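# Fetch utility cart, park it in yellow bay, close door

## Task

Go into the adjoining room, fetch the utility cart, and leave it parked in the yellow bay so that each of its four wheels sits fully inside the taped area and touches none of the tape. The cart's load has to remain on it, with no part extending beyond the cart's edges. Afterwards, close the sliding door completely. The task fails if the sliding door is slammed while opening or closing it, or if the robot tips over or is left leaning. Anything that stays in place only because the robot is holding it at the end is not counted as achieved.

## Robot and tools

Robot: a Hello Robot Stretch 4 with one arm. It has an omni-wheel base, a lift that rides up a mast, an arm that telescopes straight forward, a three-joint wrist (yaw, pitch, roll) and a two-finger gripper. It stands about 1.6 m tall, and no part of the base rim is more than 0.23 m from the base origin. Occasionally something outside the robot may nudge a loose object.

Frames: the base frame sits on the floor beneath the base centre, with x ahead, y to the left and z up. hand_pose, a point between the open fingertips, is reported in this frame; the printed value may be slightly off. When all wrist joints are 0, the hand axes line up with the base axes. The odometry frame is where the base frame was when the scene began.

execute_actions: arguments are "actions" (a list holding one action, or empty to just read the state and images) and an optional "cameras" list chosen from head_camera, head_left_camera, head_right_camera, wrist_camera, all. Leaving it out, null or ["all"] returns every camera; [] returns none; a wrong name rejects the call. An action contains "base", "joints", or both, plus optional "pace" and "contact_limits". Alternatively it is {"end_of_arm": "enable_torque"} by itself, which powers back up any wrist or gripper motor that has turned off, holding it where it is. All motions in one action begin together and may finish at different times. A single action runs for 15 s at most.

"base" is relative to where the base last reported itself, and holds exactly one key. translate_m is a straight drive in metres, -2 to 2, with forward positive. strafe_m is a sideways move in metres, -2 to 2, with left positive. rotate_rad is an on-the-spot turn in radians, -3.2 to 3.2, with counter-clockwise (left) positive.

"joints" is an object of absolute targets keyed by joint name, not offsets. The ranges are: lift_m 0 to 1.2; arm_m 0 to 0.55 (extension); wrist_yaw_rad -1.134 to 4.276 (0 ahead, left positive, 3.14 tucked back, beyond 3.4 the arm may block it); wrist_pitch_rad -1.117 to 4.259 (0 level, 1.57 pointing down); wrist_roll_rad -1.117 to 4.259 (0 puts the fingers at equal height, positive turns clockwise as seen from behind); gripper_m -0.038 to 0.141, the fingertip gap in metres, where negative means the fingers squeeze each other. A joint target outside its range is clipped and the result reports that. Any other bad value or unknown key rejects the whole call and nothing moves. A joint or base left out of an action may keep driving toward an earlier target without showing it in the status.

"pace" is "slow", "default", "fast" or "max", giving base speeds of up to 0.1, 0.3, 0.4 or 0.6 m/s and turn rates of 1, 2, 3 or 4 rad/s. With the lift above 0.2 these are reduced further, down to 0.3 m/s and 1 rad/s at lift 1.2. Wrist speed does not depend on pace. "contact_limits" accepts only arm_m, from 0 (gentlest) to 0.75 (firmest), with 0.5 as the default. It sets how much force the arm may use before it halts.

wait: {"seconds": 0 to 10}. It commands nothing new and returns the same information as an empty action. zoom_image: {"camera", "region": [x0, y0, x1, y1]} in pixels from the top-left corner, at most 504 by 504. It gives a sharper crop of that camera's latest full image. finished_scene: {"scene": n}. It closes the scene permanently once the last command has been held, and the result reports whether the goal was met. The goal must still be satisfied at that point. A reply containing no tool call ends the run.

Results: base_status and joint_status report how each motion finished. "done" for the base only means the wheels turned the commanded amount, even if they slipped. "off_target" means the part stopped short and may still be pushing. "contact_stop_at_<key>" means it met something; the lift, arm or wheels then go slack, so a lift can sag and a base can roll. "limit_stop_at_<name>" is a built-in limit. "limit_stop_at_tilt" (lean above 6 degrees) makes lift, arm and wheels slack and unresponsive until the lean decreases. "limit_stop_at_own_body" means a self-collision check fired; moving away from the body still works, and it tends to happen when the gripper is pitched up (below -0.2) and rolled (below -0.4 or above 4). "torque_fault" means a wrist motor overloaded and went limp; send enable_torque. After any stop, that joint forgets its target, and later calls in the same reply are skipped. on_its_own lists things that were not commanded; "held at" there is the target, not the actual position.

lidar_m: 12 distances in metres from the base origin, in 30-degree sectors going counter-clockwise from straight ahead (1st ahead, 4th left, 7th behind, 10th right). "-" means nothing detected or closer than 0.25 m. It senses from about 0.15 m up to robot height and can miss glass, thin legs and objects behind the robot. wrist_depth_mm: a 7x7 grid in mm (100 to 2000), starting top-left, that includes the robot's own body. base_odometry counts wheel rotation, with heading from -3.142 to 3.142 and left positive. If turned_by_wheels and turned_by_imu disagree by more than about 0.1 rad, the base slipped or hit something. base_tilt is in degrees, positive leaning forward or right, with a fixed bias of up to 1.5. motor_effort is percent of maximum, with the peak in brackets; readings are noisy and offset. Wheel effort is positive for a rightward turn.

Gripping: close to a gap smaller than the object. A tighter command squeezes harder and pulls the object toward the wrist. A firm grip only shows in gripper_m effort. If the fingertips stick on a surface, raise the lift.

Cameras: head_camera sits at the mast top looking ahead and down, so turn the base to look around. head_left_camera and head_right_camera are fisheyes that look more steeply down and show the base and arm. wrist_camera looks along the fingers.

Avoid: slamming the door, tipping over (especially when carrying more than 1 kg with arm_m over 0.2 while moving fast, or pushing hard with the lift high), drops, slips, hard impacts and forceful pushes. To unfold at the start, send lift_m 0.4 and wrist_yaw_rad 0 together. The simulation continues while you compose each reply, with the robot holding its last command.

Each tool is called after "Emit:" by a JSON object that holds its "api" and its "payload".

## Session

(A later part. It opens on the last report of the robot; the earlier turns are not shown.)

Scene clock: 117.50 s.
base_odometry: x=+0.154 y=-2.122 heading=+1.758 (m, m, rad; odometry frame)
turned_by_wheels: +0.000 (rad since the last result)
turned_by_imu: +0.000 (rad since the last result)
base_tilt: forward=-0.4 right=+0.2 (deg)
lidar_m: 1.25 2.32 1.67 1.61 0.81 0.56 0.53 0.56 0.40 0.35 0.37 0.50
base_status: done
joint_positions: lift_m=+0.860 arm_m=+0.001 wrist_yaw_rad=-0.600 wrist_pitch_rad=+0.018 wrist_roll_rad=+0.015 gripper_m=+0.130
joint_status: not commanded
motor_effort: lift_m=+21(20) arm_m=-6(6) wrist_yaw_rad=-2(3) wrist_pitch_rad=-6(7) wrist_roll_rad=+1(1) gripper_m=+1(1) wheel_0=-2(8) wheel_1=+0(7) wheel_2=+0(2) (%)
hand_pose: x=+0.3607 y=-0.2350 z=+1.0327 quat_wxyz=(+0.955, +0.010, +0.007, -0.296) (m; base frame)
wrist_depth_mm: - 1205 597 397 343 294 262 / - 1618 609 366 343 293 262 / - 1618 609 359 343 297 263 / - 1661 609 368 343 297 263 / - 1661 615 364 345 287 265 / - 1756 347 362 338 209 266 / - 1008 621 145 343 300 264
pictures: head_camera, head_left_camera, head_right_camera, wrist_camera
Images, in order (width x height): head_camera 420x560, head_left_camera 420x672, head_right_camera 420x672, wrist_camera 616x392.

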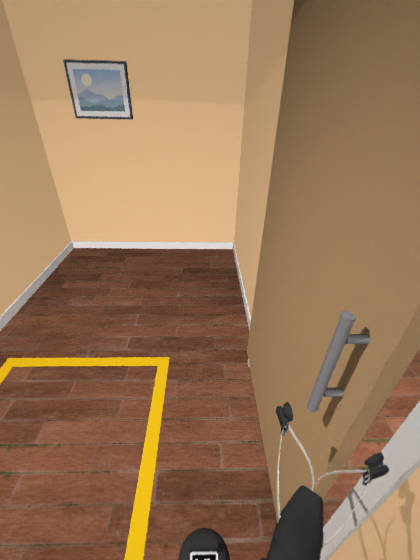

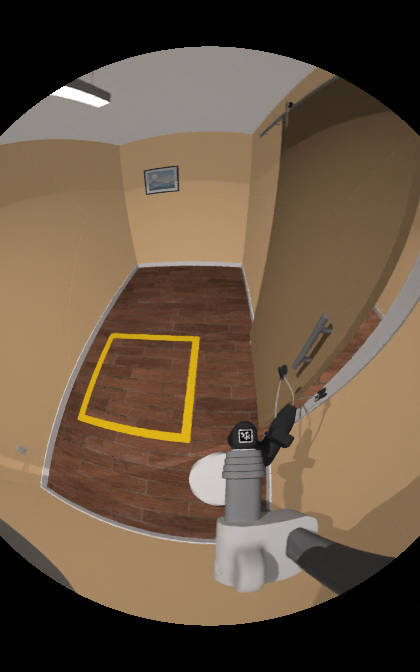

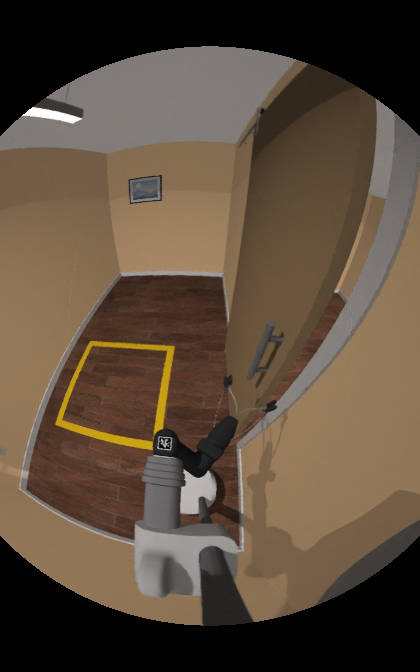

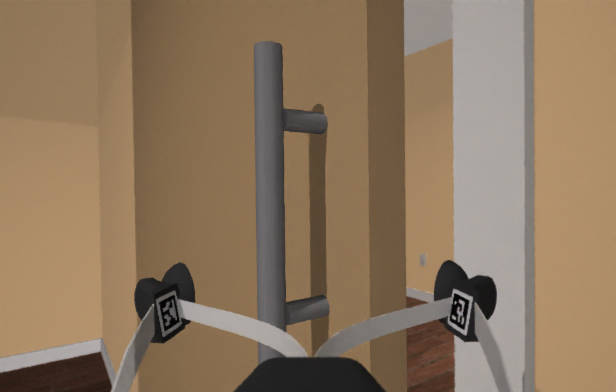

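Emit:
{"api": "execute_actions", "payload": {"actions": [{"base":{"translate_m":0.45},"pace":"slow"}]}}

Scene clock: 128.43 s.
torque_fault: wrist_yaw_rad switched itself off since the last result.
base_odometry: x=+0.070 y=-1.680 heading=+1.759 (m, m, rad; odometry frame)
turned_by_wheels: +0.000 (rad since the last result)
turned_by_imu: -0.005 (rad since the last result)
base_tilt: forward=-0.3 right=+0.1 (deg)
lidar_m: 1.51 2.30 1.66 1.58 1.44 1.05 0.98 0.56 0.36 0.35 0.28 0.46
base_status: done
joint_positions: lift_m=+0.860 arm_m=-0.001 wrist_yaw_rad=-1.129 wrist_pitch_rad=+0.019 wrist_roll_rad=+0.015 gripper_m=+0.130
joint_status: not commanded
on_its_own: wrist_yaw_rad is off since a torque_fault, until you send "end_of_arm": "enable_torque" (your -0.600 is given up)
motor_effort: lift_m=+20(21) arm_m=+4(6) wrist_yaw_rad=-2(98) wrist_pitch_rad=-11(9) wrist_roll_rad=-1(3) gripper_m=+3(3) wheel_0=+13(15) wheel_1=-4(6) wheel_2=-6(23) (%)
hand_pose: x=+0.2145 y=-0.2981 z=+1.0325 quat_wxyz=(+0.845, +0.012, +0.004, -0.535) (m; base frame)
wrist_depth_mm: 389 336 296 263 170 214 - / 392 338 296 263 171 216 - / 397 340 297 265 172 216 - / 397 340 297 265 172 216 - / 402 340 298 265 173 217 1281 / 402 340 198 266 173 185 1661 / 404 330 303 139 168 218 1255
pictures: head_camera, head_left_camera, head_right_camera, wrist_camera
Images, in order (width x height): head_camera 420x560, head_left_camera 420x672, head_right_camera 420x672, wrist_camera 616x392.

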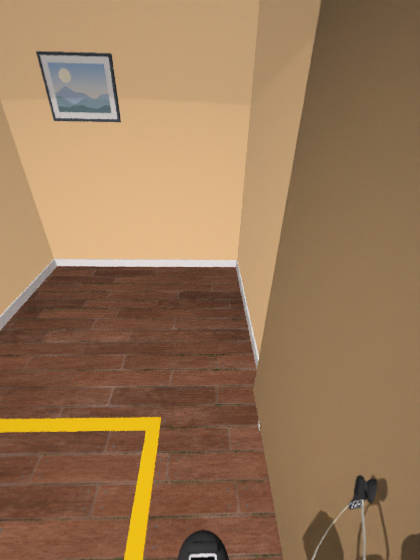

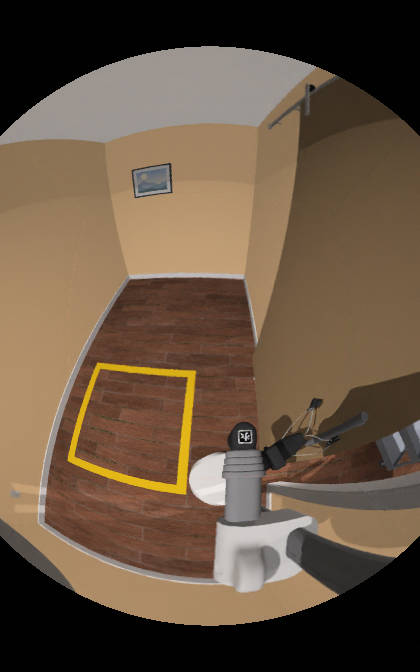

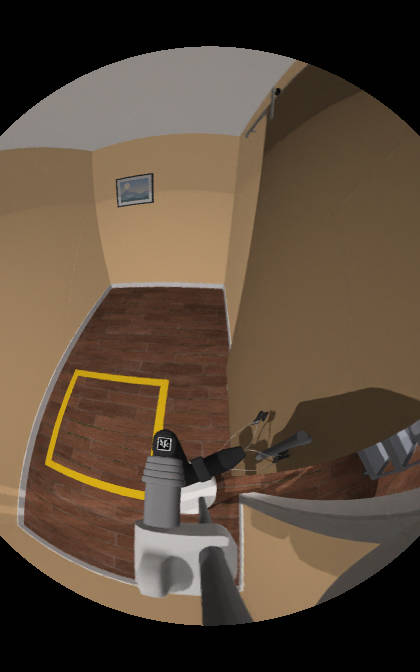

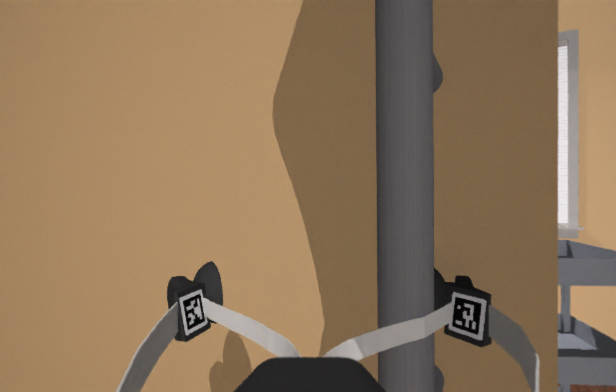

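Emit:
{"api": "execute_actions", "payload": {"actions": [{"base":{"translate_m":0.6},"pace":"slow"}]}}

Scene clock: 139.97 s.
base_odometry: x=-0.042 y=-1.091 heading=+1.759 (m, m, rad; odometry frame)
turned_by_wheels: +0.000 (rad since the last result)
turned_by_imu: +0.024 (rad since the last result)
base_tilt: forward=-0.4 right=+0.2 (deg)
lidar_m: 1.79 2.21 1.64 1.55 1.65 1.64 1.49 0.75 1.52 0.37 0.31 0.48
base_status: done
joint_positions: lift_m=+0.860 arm_m=-0.001 wrist_yaw_rad=-1.127 wrist_pitch_rad=+0.019 wrist_roll_rad=+0.015 gripper_m=+0.130
joint_status: not commanded
on_its_own: wrist_yaw_rad is off since a torque_fault, until you send "end_of_arm": "enable_torque" (your -0.600 is given up)
motor_effort: lift_m=+20(20) arm_m=+6(6) wrist_yaw_rad=-2(2) wrist_pitch_rad=-9(12) wrist_roll_rad=+0(2) gripper_m=+0(10) wheel_0=+2(15) wheel_1=+2(4) wheel_2=-3(28) (%)
hand_pose: x=+0.2147 y=-0.2980 z=+1.0325 quat_wxyz=(+0.845, +0.011, +0.004, -0.534) (m; base frame)
wrist_depth_mm: 452 382 332 293 194 236 - / 455 387 334 296 194 238 - / 455 387 334 294 194 237 - / 455 387 336 294 196 238 - / 462 392 336 297 195 237 - / 462 392 320 297 192 210 - / 469 375 340 144 193 235 -
pictures: head_camera, head_left_camera, head_right_camera, wrist_camera
Images, in order (width x height): head_camera 420x560, head_left_camera 420x672, head_right_camera 420x672, wrist_camera 616x392.

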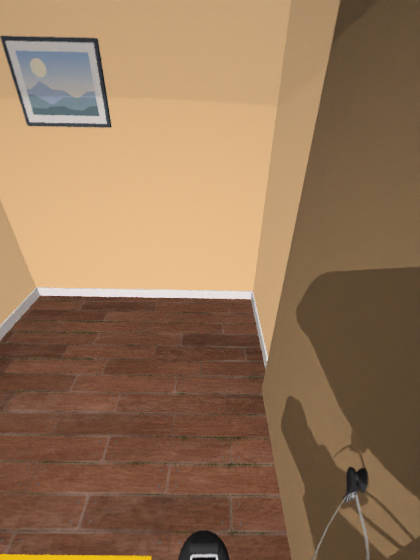

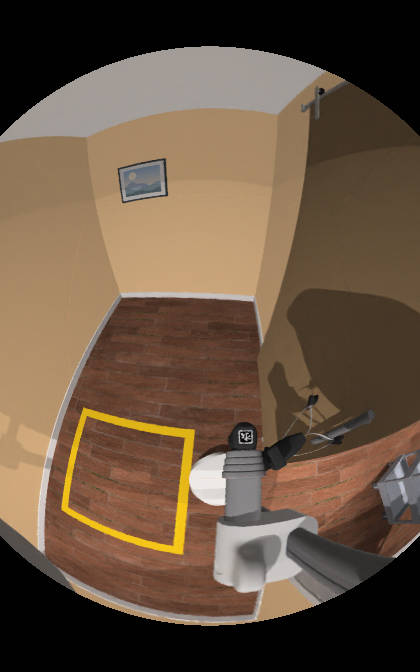

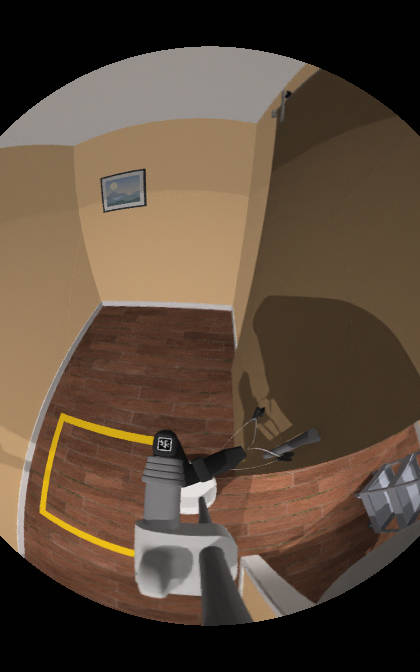

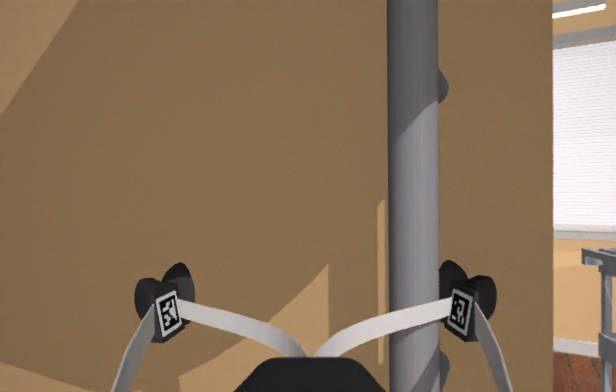

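Emit:
{"api": "execute_actions", "payload": {"actions": [{"base":{"translate_m":0.1},"pace":"slow"}], "cameras": []}}

Emit:
{"api": "execute_actions", "payload": {"actions": [{"base":{"strafe_m":0.3}}], "cameras": []}}

Emit:
{"api": "execute_actions", "payload": {"actions": [{"end_of_arm":"enable_torque"}], "cameras": []}}

Emit:
{"api": "execute_actions", "payload": {"actions": [{"base":{"translate_m":-0.5},"joints":{"wrist_yaw_rad":0}}], "cameras": []}}

Emit:
{"api": "execute_actions", "payload": {"actions": [{"base":{"rotate_rad":-1.571}}]}}

Scene clock: 151.40 s.
base_odometry: x=-0.060 y=-0.993 heading=+1.759 (m, m, rad; odometry frame)
turned_by_wheels: +0.000 (rad since the last result)
turned_by_imu: -0.018 (rad since the last result)
base_tilt: forward=-0.4 right=+0.2 (deg)
lidar_m: 1.62 2.11 1.66 1.57 1.64 1.77 1.61 0.85 1.50 0.40 0.30 0.48
base_status: done
joint_positions: lift_m=+0.860 arm_m=-0.001 wrist_yaw_rad=-1.127 wrist_pitch_rad=+0.019 wrist_roll_rad=+0.015 gripper_m=+0.130
joint_status: not commanded
on_its_own: wrist_yaw_rad is off since a torque_fault, until you send "end_of_arm": "enable_torque" (your -0.600 is given up)
motor_effort: lift_m=+20(21) arm_m=+6(6) wrist_yaw_rad=-2(2) wrist_pitch_rad=-11(10) wrist_roll_rad=-1(1) gripper_m=+0(12) wheel_0=+0(4) wheel_1=+3(5) wheel_2=-2(25) (%)
hand_pose: x=+0.2147 y=-0.2980 z=+1.0325 quat_wxyz=(+0.845, +0.012, +0.004, -0.534) (m; base frame)
wrist_depth_mm: 430 368 324 285 194 233 - / 439 368 322 285 193 233 - / 439 370 324 286 195 234 - / 442 373 324 287 196 236 - / 439 375 327 290 197 232 - / 445 377 309 290 191 209 - / 439 362 329 144 193 230 -
pictures: none
No camera images: the call's "cameras" was empty. Leave "cameras" out to get every camera's image.

Scene clock: 153.73 s.
base_odometry: x=-0.355 y=-1.049 heading=+1.759 (m, m, rad; odometry frame)
turned_by_wheels: +0.000 (rad since the last result)
turned_by_imu: -0.002 (rad since the last result)
base_tilt: forward=-0.5 right=+0.2 (deg)
lidar_m: 2.03 1.83 1.35 1.28 1.34 1.74 1.68 1.04 1.10 0.59 0.59 0.92
base_status: done
joint_positions: lift_m=+0.860 arm_m=-0.001 wrist_yaw_rad=-1.127 wrist_pitch_rad=+0.019 wrist_roll_rad=+0.015 gripper_m=+0.130
joint_status: not commanded
on_its_own: wrist_yaw_rad is off since a torque_fault, until you send "end_of_arm": "enable_torque" (your -0.600 is given up)
motor_effort: lift_m=+21(21) arm_m=+6(6) wrist_yaw_rad=-2(2) wrist_pitch_rad=-9(7) wrist_roll_rad=-1(1) gripper_m=-3(2) wheel_0=+1(8) wheel_1=+1(6) wheel_2=+1(2) (%)
hand_pose: x=+0.2147 y=-0.2980 z=+1.0326 quat_wxyz=(+0.845, +0.012, +0.004, -0.534) (m; base frame)
wrist_depth_mm: 931 798 707 615 554 508 - / 917 809 699 621 559 508 - / 946 788 707 627 569 500 - / 960 809 707 627 564 504 - / 946 820 715 634 559 500 - / 976 820 676 634 554 210 - / 976 778 715 144 554 521 -
pictures: none
No camera images: the call's "cameras" was empty. Leave "cameras" out to get every camera's image.

Scene clock: 154.03 s.
base_odometry: x=-0.355 y=-1.049 heading=+1.759 (m, m, rad; odometry frame)
turned_by_wheels: +0.000 (rad since the last result)
turned_by_imu: +0.000 (rad since the last result)
base_tilt: forward=-0.4 right=+0.1 (deg)
lidar_m: 2.01 1.86 1.31 1.28 1.32 1.75 1.68 1.03 1.09 0.57 0.57 0.91
base_status: not commanded
joint_positions: lift_m=+0.860 arm_m=-0.001 wrist_yaw_rad=-1.127 wrist_pitch_rad=+0.019 wrist_roll_rad=+0.015 gripper_m=+0.130
joint_status: not commanded
end_of_arm: enable_torque: each motor that was off is on again
on_its_own: wrist_yaw_rad is held at -1.127, not at your -0.600, since a torque_fault
motor_effort: lift_m=+20(21) arm_m=+6(6) wrist_yaw_rad=-3(2) wrist_pitch_rad=-9(10) wrist_roll_rad=-2(2) gripper_m=+1(3) wheel_0=+0(0) wheel_1=+1(1) wheel_2=+1(1) (%)
hand_pose: x=+0.2147 y=-0.2980 z=+1.0326 quat_wxyz=(+0.845, +0.012, +0.004, -0.534) (m; base frame)
wrist_depth_mm: 946 798 707 621 559 512 - / 960 798 699 621 559 508 - / 960 798 707 621 554 504 - / 931 809 707 627 564 504 - / 976 820 699 627 564 508 - / 946 820 676 634 549 209 - / 960 778 715 144 564 521 -
pictures: none
No camera images: the call's "cameras" was empty. Leave "cameras" out to get every camera's image.

Scene clock: 157.17 s.
base_odometry: x=-0.261 y=-1.540 heading=+1.759 (m, m, rad; odometry frame)
turned_by_wheels: +0.000 (rad since the last result)
turned_by_imu: +0.000 (rad since the last result)
base_tilt: forward=-0.3 right=+0.2 (deg)
lidar_m: 2.53 1.85 1.34 1.26 1.36 1.26 1.17 0.97 0.73 1.76 0.89 0.87
base_status: done
joint_positions: lift_m=+0.860 arm_m=-0.001 wrist_yaw_rad=+0.000 wrist_pitch_rad=+0.019 wrist_roll_rad=+0.015 gripper_m=+0.130
joint_status: all done
motor_effort: lift_m=+21(20) arm_m=+6(6) wrist_yaw_rad=-1(3) wrist_pitch_rad=-9(8) wrist_roll_rad=-1(1) gripper_m=-2(2) wheel_0=-1(4) wheel_1=+0(9) wheel_2=-1(9) (%)
hand_pose: x=+0.4583 y=-0.0874 z=+1.0326 quat_wxyz=(+1.000, +0.008, +0.009, +0.000) (m; base frame)
wrist_depth_mm: - - - - - 1281 866 / - - - - - 1281 866 / - - - - - 1281 878 / 1983 - - - - 1308 878 / 1983 - - - - 1229 891 / - - - - - 210 891 / - - - 144 - 1336 891
pictures: none
No camera images: the call's "cameras" was empty. Leave "cameras" out to get every camera's image.

Scene clock: 159.23 s.
base_odometry: x=-0.261 y=-1.540 heading=+0.188 (m, m, rad; odometry frame)
turned_by_wheels: -1.571 (rad since the last result)
turned_by_imu: -1.581 (rad since the last result)
base_tilt: forward=-0.5 right=+0.3 (deg)
lidar_m: 1.75 0.85 0.86 2.51 1.83 1.34 1.27 1.34 1.23 1.19 0.98 0.71
base_status: done
joint_positions: lift_m=+0.860 arm_m=-0.001 wrist_yaw_rad=+0.000 wrist_pitch_rad=+0.019 wrist_roll_rad=+0.015 gripper_m=+0.130
joint_status: not commanded
motor_effort: lift_m=+21(21) arm_m=+6(6) wrist_yaw_rad=-2(2) wrist_pitch_rad=-10(9) wrist_roll_rad=-1(1) gripper_m=+0(2) wheel_0=+1(7) wheel_1=+3(8) wheel_2=+0(8) (%)
hand_pose: x=+0.4583 y=-0.0874 z=+1.0326 quat_wxyz=(+1.000, +0.008, +0.009, +0.000) (m; base frame)
wrist_depth_mm: - - - - - 459 473 / - - - - - 462 473 / - - - - - 466 469 / - - - 1863 - 462 473 / - - - 1808 - 466 473 / - - - 1921 1808 209 477 / - - - 145 - 466 477
pictures: head_camera, head_left_camera, head_right_camera, wrist_camera
Images, in order (width x height): head_camera 420x560, head_left_camera 420x672, head_right_camera 420x672, wrist_camera 616x392.

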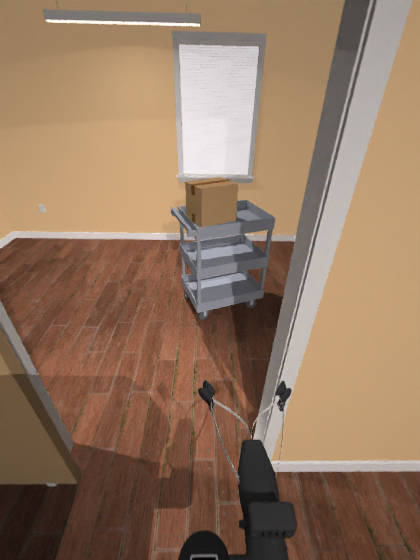

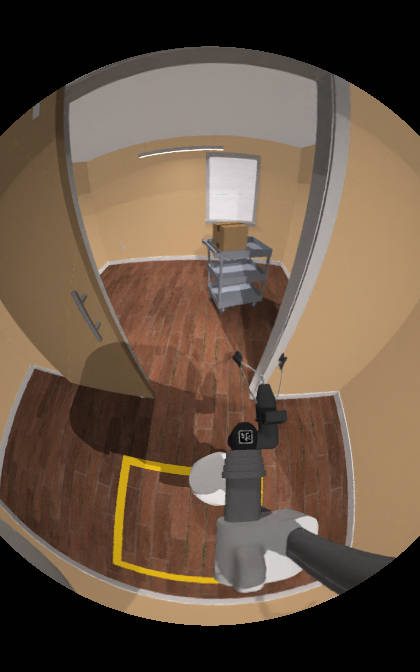

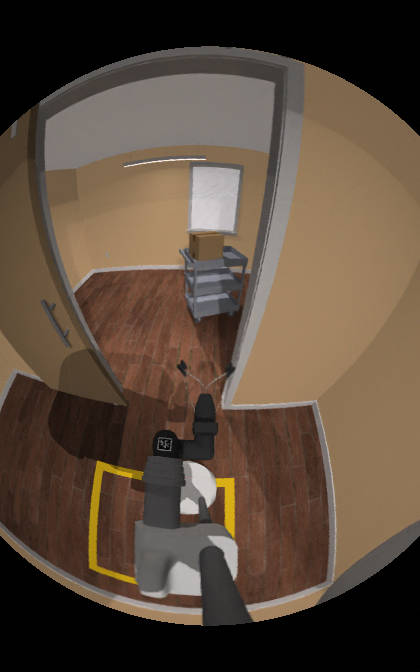

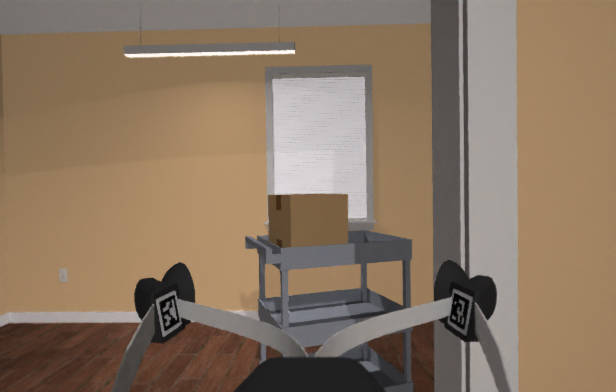

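Emit:
{"api": "execute_actions", "payload": {"actions": [{"base":{"strafe_m":0.2}}], "cameras": ["head_camera"]}}

Emit:
{"api": "execute_actions", "payload": {"actions": [{"base":{"translate_m":1.3}}]}}

Scene clock: 171.00 s.
base_odometry: x=-0.299 y=-1.344 heading=+0.188 (m, m, rad; odometry frame)
turned_by_wheels: +0.000 (rad since the last result)
turned_by_imu: -0.002 (rad since the last result)
base_tilt: forward=-0.4 right=+0.3 (deg)
lidar_m: 1.76 0.71 0.89 2.32 1.84 1.33 1.28 1.35 1.45 1.39 0.99 0.82
base_status: done
joint_positions: lift_m=+0.860 arm_m=-0.001 wrist_yaw_rad=+0.000 wrist_pitch_rad=+0.019 wrist_roll_rad=+0.015 gripper_m=+0.130
joint_status: not commanded
motor_effort: lift_m=+20(20) arm_m=+6(6) wrist_yaw_rad=-2(2) wrist_pitch_rad=-7(8) wrist_roll_rad=-1(2) gripper_m=+1(1) wheel_0=+2(9) wheel_1=-1(11) wheel_2=+0(0) (%)
hand_pose: x=+0.4583 y=-0.0874 z=+1.0326 quat_wxyz=(+1.000, +0.008, +0.009, +0.000) (m; base frame)
wrist_depth_mm: - - - - - - - / - - - - - - - / - - - - - - - / - - - - - - - / - - - - 1921 - - / - - - - 1863 209 - / - - - 144 - - -
pictures: head_camera
Images, in order (width x height): head_camera 420x560.

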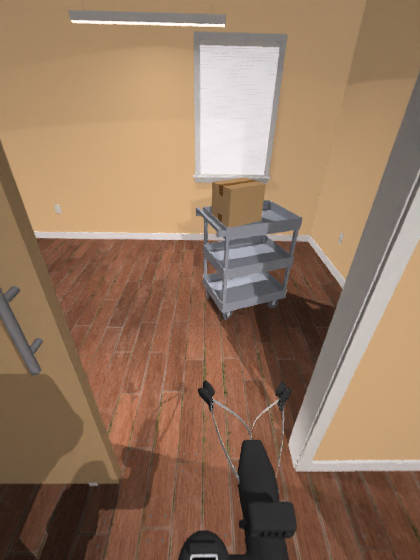

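Scene clock: 176.80 s.
base_odometry: x=+0.978 y=-1.101 heading=+0.188 (m, m, rad; odometry frame)
turned_by_wheels: +0.000 (rad since the last result)
turned_by_imu: -0.006 (rad since the last result)
base_tilt: forward=-0.4 right=+0.3 (deg)
lidar_m: 0.47 2.22 2.40 1.76 0.64 0.70 2.59 0.66 0.65 1.39 0.97 0.48
base_status: done
joint_positions: lift_m=+0.860 arm_m=-0.001 wrist_yaw_rad=+0.000 wrist_pitch_rad=+0.019 wrist_roll_rad=+0.015 gripper_m=+0.130
joint_status: not commanded
motor_effort: lift_m=+20(20) arm_m=+6(6) wrist_yaw_rad=-2(2) wrist_pitch_rad=-7(7) wrist_roll_rad=-1(1) gripper_m=-1(1) wheel_0=+2(6) wheel_1=+2(5) wheel_2=-1(11) (%)
hand_pose: x=+0.4583 y=-0.0874 z=+1.0326 quat_wxyz=(+1.000, +0.008, +0.009, +0.000) (m; base frame)
wrist_depth_mm: 1983 1983 1983 1921 1921 1921 1983 / 1983 1983 1983 1921 1983 1983 1921 / - - - - 1983 1921 1921 / 1983 1983 1921 1983 1983 1983 1983 / 1921 - 1983 574 436 488 1921 / - 1921 1983 574 424 209 768 / - - 1983 144 433 462 621
pictures: head_camera, head_left_camera, head_right_camera, wrist_camera
Images, in order (width x height): head_camera 420x560, head_left_camera 420x672, head_right_camera 420x672, wrist_camera 616x392.

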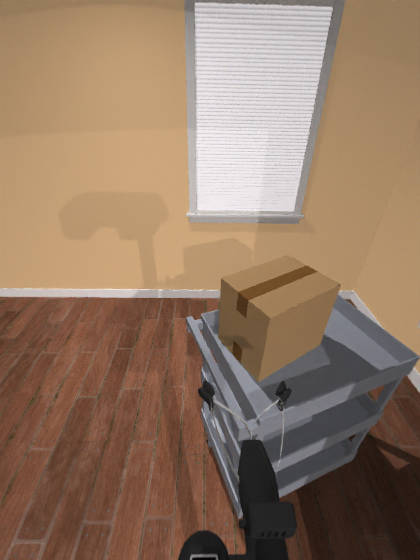

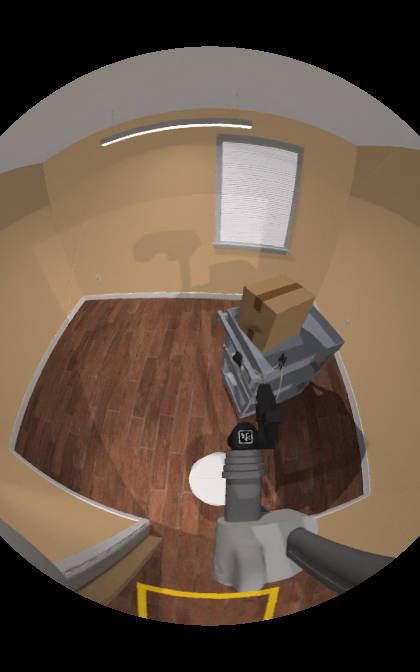

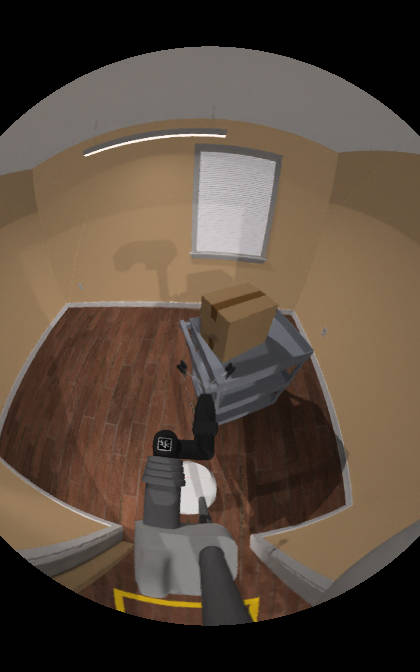

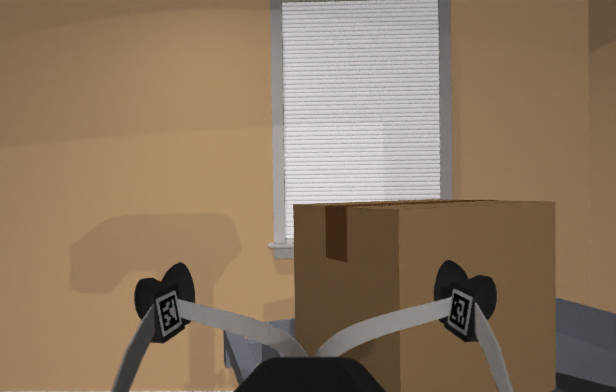

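Emit:
{"api": "execute_actions", "payload": {"actions": [{"base":{"strafe_m":0.62},"joints":{"wrist_roll_rad":1.57}}], "cameras": []}}

Emit:
{"api": "execute_actions", "payload": {"actions": [{"base":{"translate_m":0.4}}], "cameras": []}}

Emit:
{"api": "execute_actions", "payload": {"actions": [{"base":{"rotate_rad":-1.1}}]}}

Scene clock: 199.37 s.
base_odometry: x=+0.862 y=-0.491 heading=+0.188 (m, m, rad; odometry frame)
turned_by_wheels: +0.000 (rad since the last result)
turned_by_imu: -0.004 (rad since the last result)
base_tilt: forward=-0.4 right=+0.2 (deg)
lidar_m: 2.13 2.24 1.78 1.70 0.61 0.44 0.41 0.62 1.17 1.79 0.83 0.91
base_status: done
joint_positions: lift_m=+0.860 arm_m=-0.001 wrist_yaw_rad=+0.000 wrist_pitch_rad=+0.019 wrist_roll_rad=+1.570 gripper_m=+0.130
joint_status: all done
motor_effort: lift_m=+21(20) arm_m=+6(6) wrist_yaw_rad=-2(2) wrist_pitch_rad=-9(8) wrist_roll_rad=+1(6) gripper_m=+0(0) wheel_0=+1(8) wheel_1=-1(4) wheel_2=-1(1) (%)
hand_pose: x=+0.4583 y=-0.0874 z=+1.0326 quat_wxyz=(+0.707, +0.707, +0.007, -0.007) (m; base frame)
wrist_depth_mm: 1921 1983 1983 1921 1983 1921 1537 / 1921 1983 1983 1921 1863 1921 1576 / 1921 1921 1921 1983 1983 1921 1618 / 1921 1983 1983 1983 - 1983 1576 / 1863 1983 1983 1983 1921 1921 1618 / 1983 - 216 1983 1983 211 1537 / 1983 1921 1983 143 1983 1983 1537
pictures: none
No camera images: the call's "cameras" was empty. Leave "cameras" out to get every camera's image.

Scene clock: 202.17 s.
base_odometry: x=+1.255 y=-0.417 heading=+0.188 (m, m, rad; odometry frame)
turned_by_wheels: +0.000 (rad since the last result)
turned_by_imu: -0.002 (rad since the last result)
base_tilt: forward=-0.4 right=+0.2 (deg)
lidar_m: 1.75 1.83 1.75 1.69 1.20 0.87 0.81 2.89 1.39 0.66 0.66 1.76
base_status: done
joint_positions: lift_m=+0.860 arm_m=-0.001 wrist_yaw_rad=+0.000 wrist_pitch_rad=+0.019 wrist_roll_rad=+1.570 gripper_m=+0.130
joint_status: not commanded
motor_effort: lift_m=+20(20) arm_m=+6(6) wrist_yaw_rad=-2(2) wrist_pitch_rad=-9(9) wrist_roll_rad=+2(1) gripper_m=-4(1) wheel_0=+2(5) wheel_1=+1(3) wheel_2=+0(10) (%)
hand_pose: x=+0.4583 y=-0.0874 z=+1.0326 quat_wxyz=(+0.707, +0.707, +0.007, -0.007) (m; base frame)
wrist_depth_mm: 1576 1576 1576 1537 1537 1576 1464 / 1499 1618 1576 1537 1537 1576 1499 / 1537 1576 1499 1576 1618 1499 1499 / 1576 1576 1618 1576 1537 1576 1537 / 1537 1537 1576 1576 1576 1576 1464 / 1576 1576 216 1499 1576 211 1537 / 1576 1576 1576 143 1576 1618 1537
pictures: none
No camera images: the call's "cameras" was empty. Leave "cameras" out to get every camera's image.

Scene clock: 203.93 s.
base_odometry: x=+1.255 y=-0.417 heading=-0.911 (m, m, rad; odometry frame)
turned_by_wheels: -1.100 (rad since the last result)
turned_by_imu: -1.107 (rad since the last result)
base_tilt: forward=-0.3 right=+0.2 (deg)
lidar_m: 0.66 1.80 1.72 1.78 1.83 1.69 1.24 0.90 0.83 1.01 1.36 0.68
base_status: done
joint_positions: lift_m=+0.860 arm_m=-0.001 wrist_yaw_rad=+0.000 wrist_pitch_rad=+0.019 wrist_roll_rad=+1.570 gripper_m=+0.130
joint_status: not commanded
motor_effort: lift_m=+20(20) arm_m=+6(6) wrist_yaw_rad=-2(3) wrist_pitch_rad=-9(10) wrist_roll_rad=+1(0) gripper_m=+1(2) wheel_0=+2(6) wheel_1=+1(10) wheel_2=+0(8) (%)
hand_pose: x=+0.4583 y=-0.0874 z=+1.0326 quat_wxyz=(+0.707, +0.707, +0.007, -0.007) (m; base frame)
wrist_depth_mm: 1618 1708 1576 1661 1618 1576 1661 / 1808 1756 1756 1756 1808 508 1499 / 1921 1863 1921 1921 1078 488 866 / 1921 - - 1983 891 496 866 / - - - 591 580 508 891 / - - 216 580 585 211 854 / - - - 143 597 521 1537
pictures: head_camera, head_left_camera, head_right_camera, wrist_camera
Images, in order (width x height): head_camera 420x560, head_left_camera 420x672, head_right_camera 420x672, wrist_camera 616x392.

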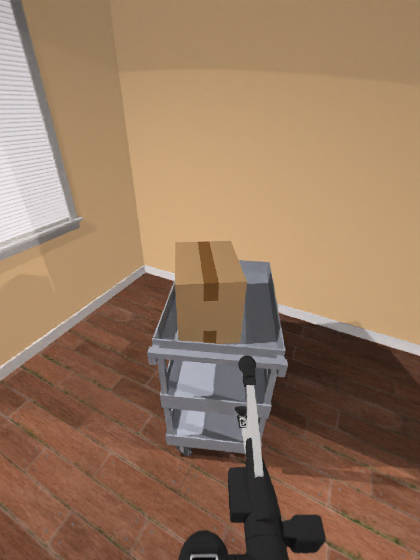

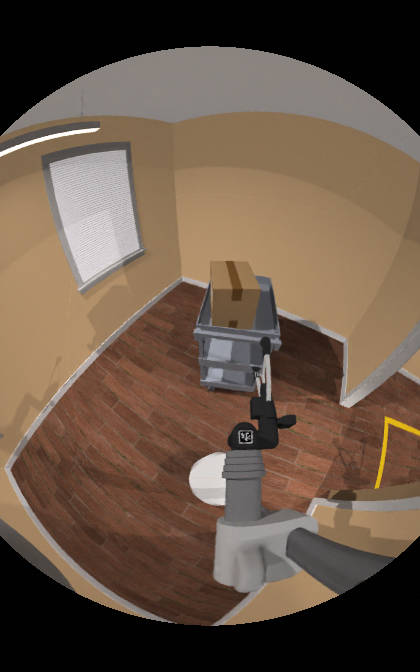

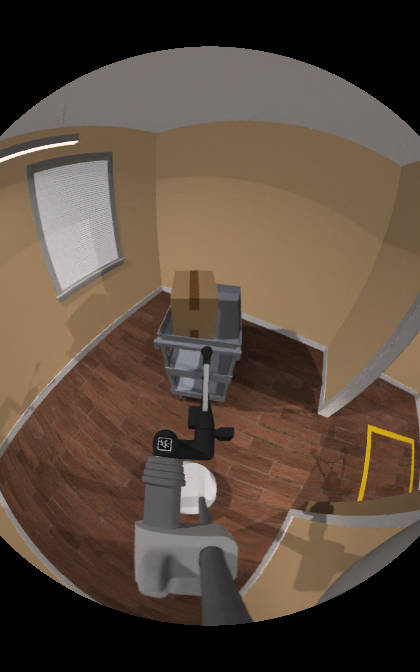

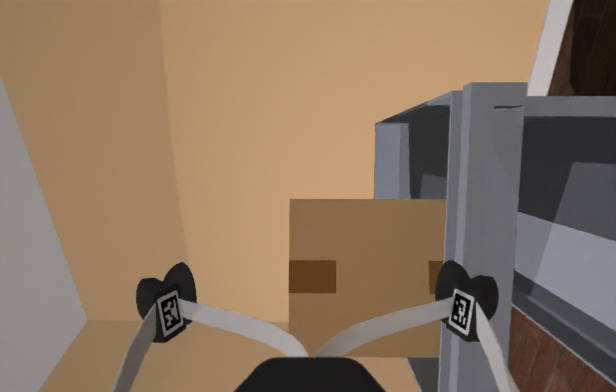

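Emit:
{"api": "execute_actions", "payload": {"actions": [{"base":{"strafe_m":0.08},"joints":{"lift_m":0.66}}], "cameras": []}}

Emit:
{"api": "execute_actions", "payload": {"actions": [{"joints":{"arm_m":0.15}}]}}

Scene clock: 211.97 s.
base_odometry: x=+1.318 y=-0.368 heading=-0.911 (m, m, rad; odometry frame)
turned_by_wheels: +0.000 (rad since the last result)
turned_by_imu: -0.002 (rad since the last result)
base_tilt: forward=-0.4 right=+0.3 (deg)
lidar_m: 0.66 1.73 1.64 1.69 1.74 1.64 1.38 0.96 0.87 1.08 1.43 0.70
base_status: done
joint_positions: lift_m=+0.660 arm_m=-0.001 wrist_yaw_rad=+0.000 wrist_pitch_rad=+0.019 wrist_roll_rad=+1.570 gripper_m=+0.130
joint_status: all done
motor_effort: lift_m=+13(15) arm_m=+6(6) wrist_yaw_rad=-2(2) wrist_pitch_rad=-8(6) wrist_roll_rad=+1(1) gripper_m=+2(1) wheel_0=-1(8) wheel_1=+0(11) wheel_2=+0(0) (%)
hand_pose: x=+0.4584 y=-0.0874 z=+0.8332 quat_wxyz=(+0.707, +0.707, +0.007, -0.007) (m; base frame)
wrist_depth_mm: 1708 1756 1708 492 1661 1576 496 / 1921 1756 1808 488 1756 778 492 / 1921 1921 1808 500 1863 842 496 / - - 585 517 1863 842 504 / - - 580 521 - 778 517 / - - 216 530 - 211 521 / - 1983 - 143 559 539 539
pictures: none
No camera images: the call's "cameras" was empty. Leave "cameras" out to get every camera's image.

Scene clock: 213.47 s.
base_odometry: x=+1.318 y=-0.368 heading=-0.911 (m, m, rad; odometry frame)
turned_by_wheels: +0.000 (rad since the last result)
turned_by_imu: +0.000 (rad since the last result)
base_tilt: forward=-0.4 right=+0.2 (deg)
lidar_m: 0.66 1.71 1.64 1.70 1.74 1.66 1.37 0.98 0.90 1.08 1.45 0.70
base_status: not commanded
joint_positions: lift_m=+0.660 arm_m=+0.149 wrist_yaw_rad=+0.000 wrist_pitch_rad=+0.018 wrist_roll_rad=+1.570 gripper_m=+0.130
joint_status: all done
motor_effort: lift_m=+13(13) arm_m=+6(6) wrist_yaw_rad=-3(2) wrist_pitch_rad=-7(7) wrist_roll_rad=+1(1) gripper_m=+0(1) wheel_0=-1(1) wheel_1=+0(0) wheel_2=+0(0) (%)
hand_pose: x=+0.6083 y=-0.0874 z=+0.8333 quat_wxyz=(+0.707, +0.707, +0.007, -0.006) (m; base frame)
wrist_depth_mm: 1576 1537 1537 342 1537 1576 525 / 1708 1708 1661 345 1576 854 574 / 1756 442 439 351 1661 820 554 / 1983 439 436 355 1808 831 564 / - 436 430 364 976 778 569 / - 421 216 370 373 211 564 / 1921 1921 1983 143 1863 1863 517
pictures: head_camera, head_left_camera, head_right_camera, wrist_camera
Images, in order (width x height): head_camera 420x560, head_left_camera 420x672, head_right_camera 420x672, wrist_camera 616x392.

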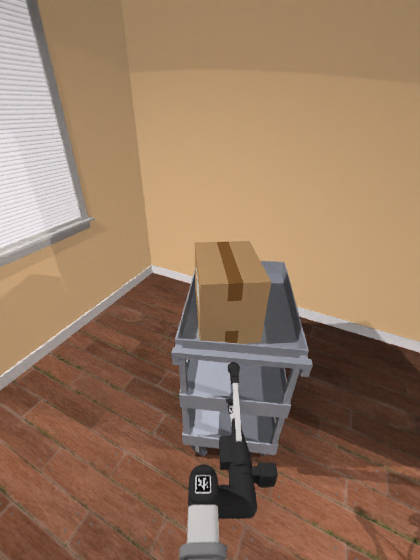

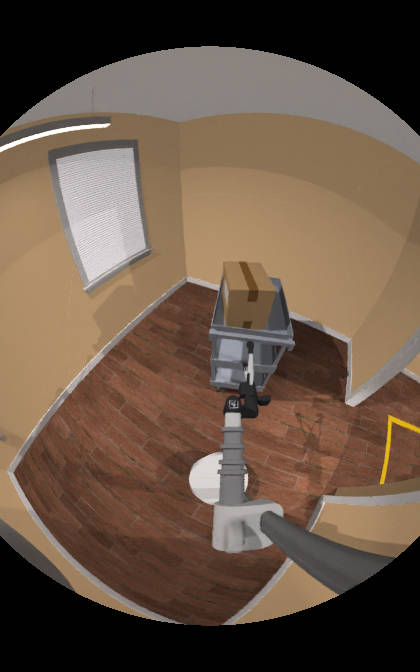

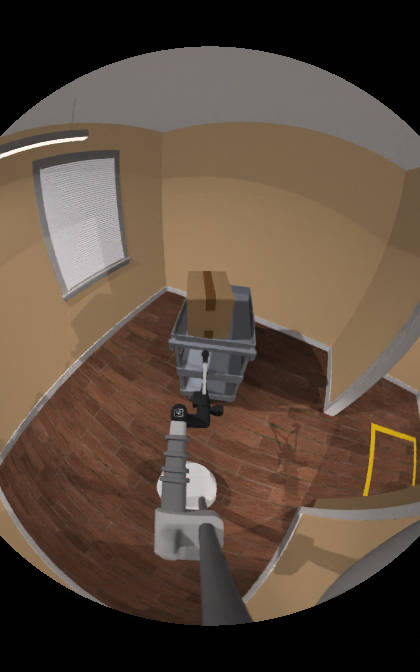

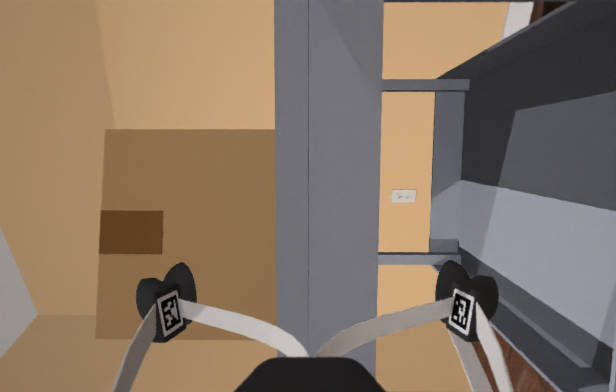

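Emit:
{"api": "execute_actions", "payload": {"actions": [{"joints":{"arm_m":0.27}}], "cameras": ["wrist_camera"]}}

Emit:
{"api": "execute_actions", "payload": {"actions": [{"joints":{"gripper_m":0.0}}], "cameras": ["wrist_camera","head_camera"]}}

Scene clock: 222.27 s.
base_odometry: x=+1.318 y=-0.368 heading=-0.911 (m, m, rad; odometry frame)
turned_by_wheels: +0.000 (rad since the last result)
turned_by_imu: -0.001 (rad since the last result)
base_tilt: forward=-0.4 right=+0.2 (deg)
lidar_m: 0.68 1.73 1.65 1.73 1.75 1.67 1.39 0.96 0.90 1.06 1.42 0.68
base_status: not commanded
joint_positions: lift_m=+0.660 arm_m=+0.269 wrist_yaw_rad=+0.000 wrist_pitch_rad=+0.018 wrist_roll_rad=+1.570 gripper_m=+0.130
joint_status: all done
motor_effort: lift_m=+13(13) arm_m=+6(6) wrist_yaw_rad=-2(2) wrist_pitch_rad=-8(9) wrist_roll_rad=+0(0) gripper_m=+2(0) wheel_0=-1(1) wheel_1=+0(0) wheel_2=+0(0) (%)
hand_pose: x=+0.7283 y=-0.0874 z=+0.8333 quat_wxyz=(+0.707, +0.707, +0.007, -0.006) (m; base frame)
wrist_depth_mm: 1464 1499 1464 226 229 1430 525 / 1537 1499 1576 230 232 798 559 / 322 319 317 235 236 842 554 / 319 315 315 239 240 854 559 / 312 312 312 243 244 778 569 / 307 307 213 247 247 210 564 / 306 304 303 143 255 1756 521
pictures: wrist_camera
Images, in order (width x height): wrist_camera 616x392.

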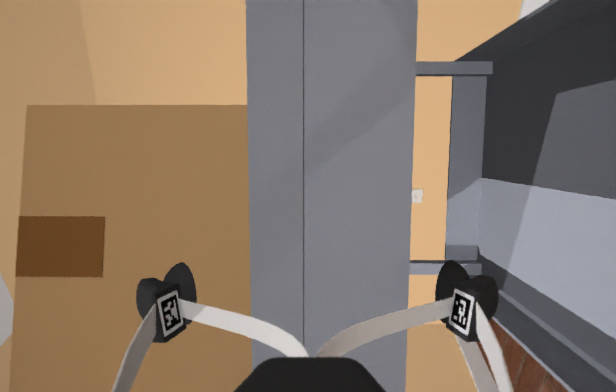

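Scene clock: 224.47 s.
base_odometry: x=+1.318 y=-0.368 heading=-0.911 (m, m, rad; odometry frame)
turned_by_wheels: +0.000 (rad since the last result)
turned_by_imu: -0.001 (rad since the last result)
base_tilt: forward=-0.3 right=+0.2 (deg)
lidar_m: 0.67 1.74 1.67 1.73 1.75 1.65 1.40 0.94 0.91 1.07 1.45 0.68
base_status: not commanded
joint_positions: lift_m=+0.660 arm_m=+0.269 wrist_yaw_rad=+0.001 wrist_pitch_rad=+0.007 wrist_roll_rad=+1.570 gripper_m=+0.000
joint_status: all done
on_its_own: wrist_pitch_rad is at rest, and its effort (+24) is outside its rest range (-23 to +23)
motor_effort: lift_m=+13(13) arm_m=+3(6) wrist_yaw_rad=-6(9) wrist_pitch_rad=+24(25) wrist_roll_rad=+1(1) gripper_m=-12(16) wheel_0=-1(1) wheel_1=+0(0) wheel_2=+0(0) (%)
hand_pose: x=+0.7290 y=-0.0870 z=+0.8365 quat_wxyz=(+0.707, +0.707, +0.003, -0.002) (m; base frame)
wrist_depth_mm: 1499 1499 1430 161 216 1464 554 / 1618 1576 1499 164 220 778 580 / 315 312 309 167 224 820 585 / 310 307 306 169 228 820 580 / 306 303 301 173 231 831 580 / 301 300 188 176 193 1921 585 / 300 294 293 177 239 1618 525
pictures: head_camera, wrist_camera
Images, in order (width x height): head_camera 420x560, wrist_camera 616x392.

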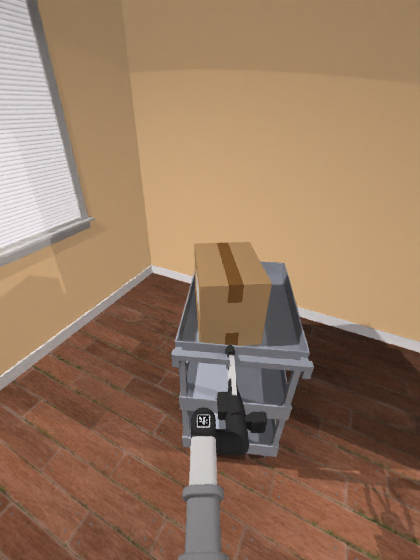

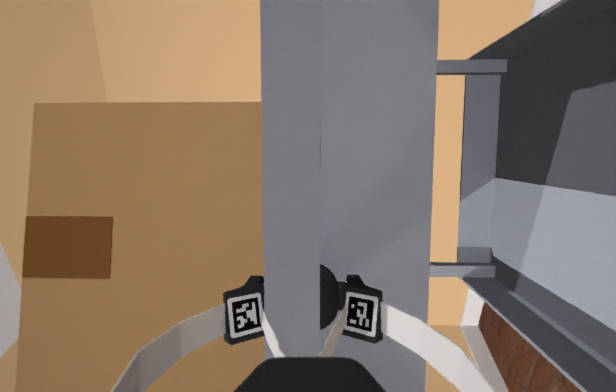

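Emit:
{"api": "execute_actions", "payload": {"actions": [{"joints":{"arm_m":0.05},"pace":"slow"}], "cameras": []}}

Emit:
{"api": "execute_actions", "payload": {"actions": [{"base":{"rotate_rad":0.25},"pace":"slow"}], "cameras": []}}

Emit:
{"api": "execute_actions", "payload": {"actions": [{"base":{"strafe_m":-0.2},"pace":"slow"}]}}

Scene clock: 251.60 s.
base_odometry: x=+1.318 y=-0.368 heading=-0.912 (m, m, rad; odometry frame)
turned_by_wheels: +0.000 (rad since the last result)
turned_by_imu: -0.002 (rad since the last result)
base_tilt: forward=-0.5 right=+0.2 (deg)
lidar_m: 0.47 1.71 1.66 1.72 1.76 1.66 1.37 0.95 0.90 1.07 1.44 0.42
base_status: not commanded
joint_positions: lift_m=+0.660 arm_m=+0.051 wrist_yaw_rad=+0.000 wrist_pitch_rad=+0.007 wrist_roll_rad=+1.570 gripper_m=+0.000
joint_status: all done
on_its_own: wrist_pitch_rad is at rest, and its effort (+25) is outside its rest range (-23 to +23)
motor_effort: lift_m=+13(14) arm_m=-7(9) wrist_yaw_rad=-2(10) wrist_pitch_rad=+25(23) wrist_roll_rad=+1(1) gripper_m=-15(18) wheel_0=-3(3) wheel_1=+0(0) wheel_2=+0(0) (%)
hand_pose: x=+0.5107 y=-0.0874 z=+0.8365 quat_wxyz=(+0.707, +0.707, +0.002, -0.003) (m; base frame)
wrist_depth_mm: 1661 1661 1661 152 208 778 574 / 1756 1618 1756 156 212 798 585 / 306 303 301 160 217 809 591 / 306 303 300 165 224 842 591 / 304 303 301 170 230 820 585 / 303 303 188 176 187 - 569 / 303 300 297 156 242 1661 878
pictures: none
No camera images: the call's "cameras" was empty. Leave "cameras" out to get every camera's image.

Scene clock: 252.87 s.
base_odometry: x=+1.318 y=-0.367 heading=-0.662 (m, m, rad; odometry frame)
turned_by_wheels: +0.249 (rad since the last result)
turned_by_imu: +0.250 (rad since the last result)
base_tilt: forward=-0.4 right=+0.2 (deg)
lidar_m: 0.48 1.66 1.67 1.87 1.65 1.67 1.13 0.92 0.90 1.43 1.66 0.38
base_status: done
joint_positions: lift_m=+0.660 arm_m=+0.051 wrist_yaw_rad=-0.004 wrist_pitch_rad=+0.008 wrist_roll_rad=+1.570 gripper_m=+0.000
joint_status: not commanded
motor_effort: lift_m=+14(13) arm_m=-4(7) wrist_yaw_rad=+8(45) wrist_pitch_rad=+22(25) wrist_roll_rad=+0(1) gripper_m=-11(13) wheel_0=-1(13) wheel_1=-4(5) wheel_2=-5(12) (%)
hand_pose: x=+0.5098 y=-0.0884 z=+0.8364 quat_wxyz=(+0.707, +0.707, +0.001, -0.004) (m; base frame)
wrist_depth_mm: 239 237 236 150 150 153 580 / 251 248 243 106 163 715 585 / 265 264 258 116 178 715 585 / 283 281 277 129 197 1921 559 / 309 301 300 145 219 1983 508 / 1808 324 186 165 193 1863 1336 / 1661 1661 1661 170 278 340 1205
pictures: none
No camera images: the call's "cameras" was empty. Leave "cameras" out to get every camera's image.

Scene clock: 256.00 s.
base_odometry: x=+1.195 y=-0.525 heading=-0.662 (m, m, rad; odometry frame)
turned_by_wheels: +0.000 (rad since the last result)
turned_by_imu: +0.001 (rad since the last result)
base_tilt: forward=-0.4 right=+0.3 (deg)
lidar_m: 0.49 1.81 1.78 2.05 1.80 1.71 0.91 0.74 0.75 1.25 1.44 0.45
base_status: done
joint_positions: lift_m=+0.660 arm_m=+0.051 wrist_yaw_rad=+0.007 wrist_pitch_rad=+0.008 wrist_roll_rad=+1.570 gripper_m=+0.000
joint_status: not commanded
on_its_own: wrist_yaw_rad is at rest, and its effort (-22) is outside its rest range (-13 to +13); wrist_pitch_rad is at rest, and its effort (+25) is outside its rest range (-23 to +23)
motor_effort: lift_m=+13(14) arm_m=-3(4) wrist_yaw_rad=-22(29) wrist_pitch_rad=+25(23) wrist_roll_rad=+0(1) gripper_m=-11(12) wheel_0=+4(10) wheel_1=-1(6) wheel_2=+1(4) (%)
hand_pose: x=+0.5106 y=-0.0855 z=+0.8364 quat_wxyz=(+0.707, +0.707, +0.005, +0.000) (m; base frame)
wrist_depth_mm: 1708 1618 1618 132 185 732 591 / 285 282 279 140 193 768 591 / 289 285 285 147 203 798 585 / 296 294 289 155 214 831 585 / 303 298 300 163 226 - 574 / 312 307 188 173 231 1921 525 / 1808 312 314 157 250 1756 1366
pictures: head_camera, head_left_camera, head_right_camera, wrist_camera
Images, in order (width x height): head_camera 420x560, head_left_camera 420x672, head_right_camera 420x672, wrist_camera 616x392.

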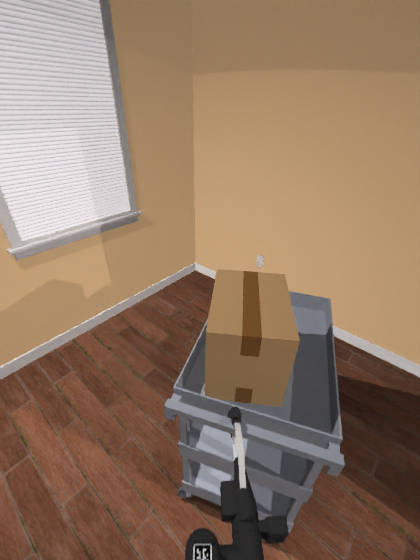

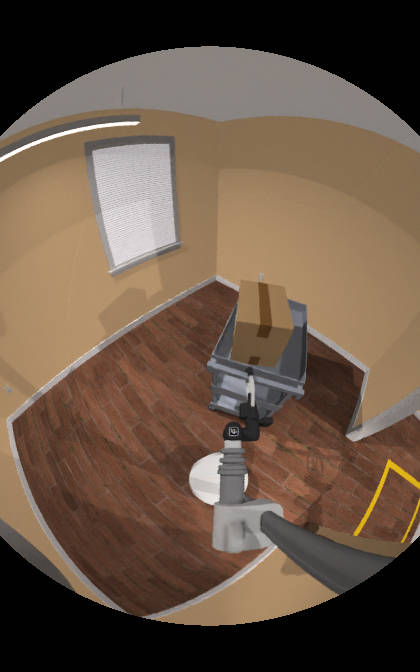

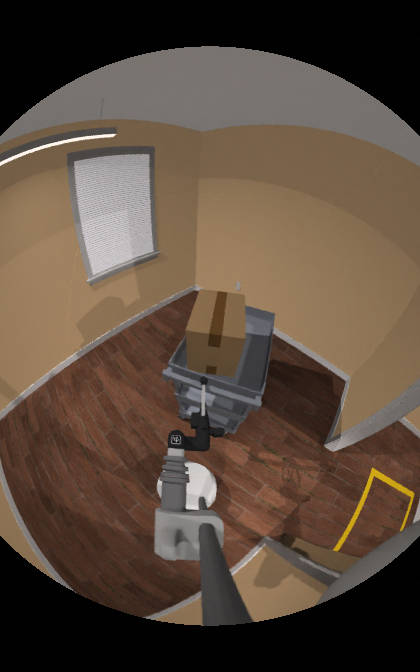

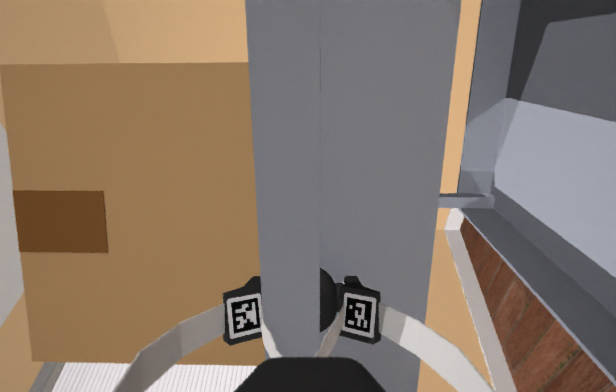

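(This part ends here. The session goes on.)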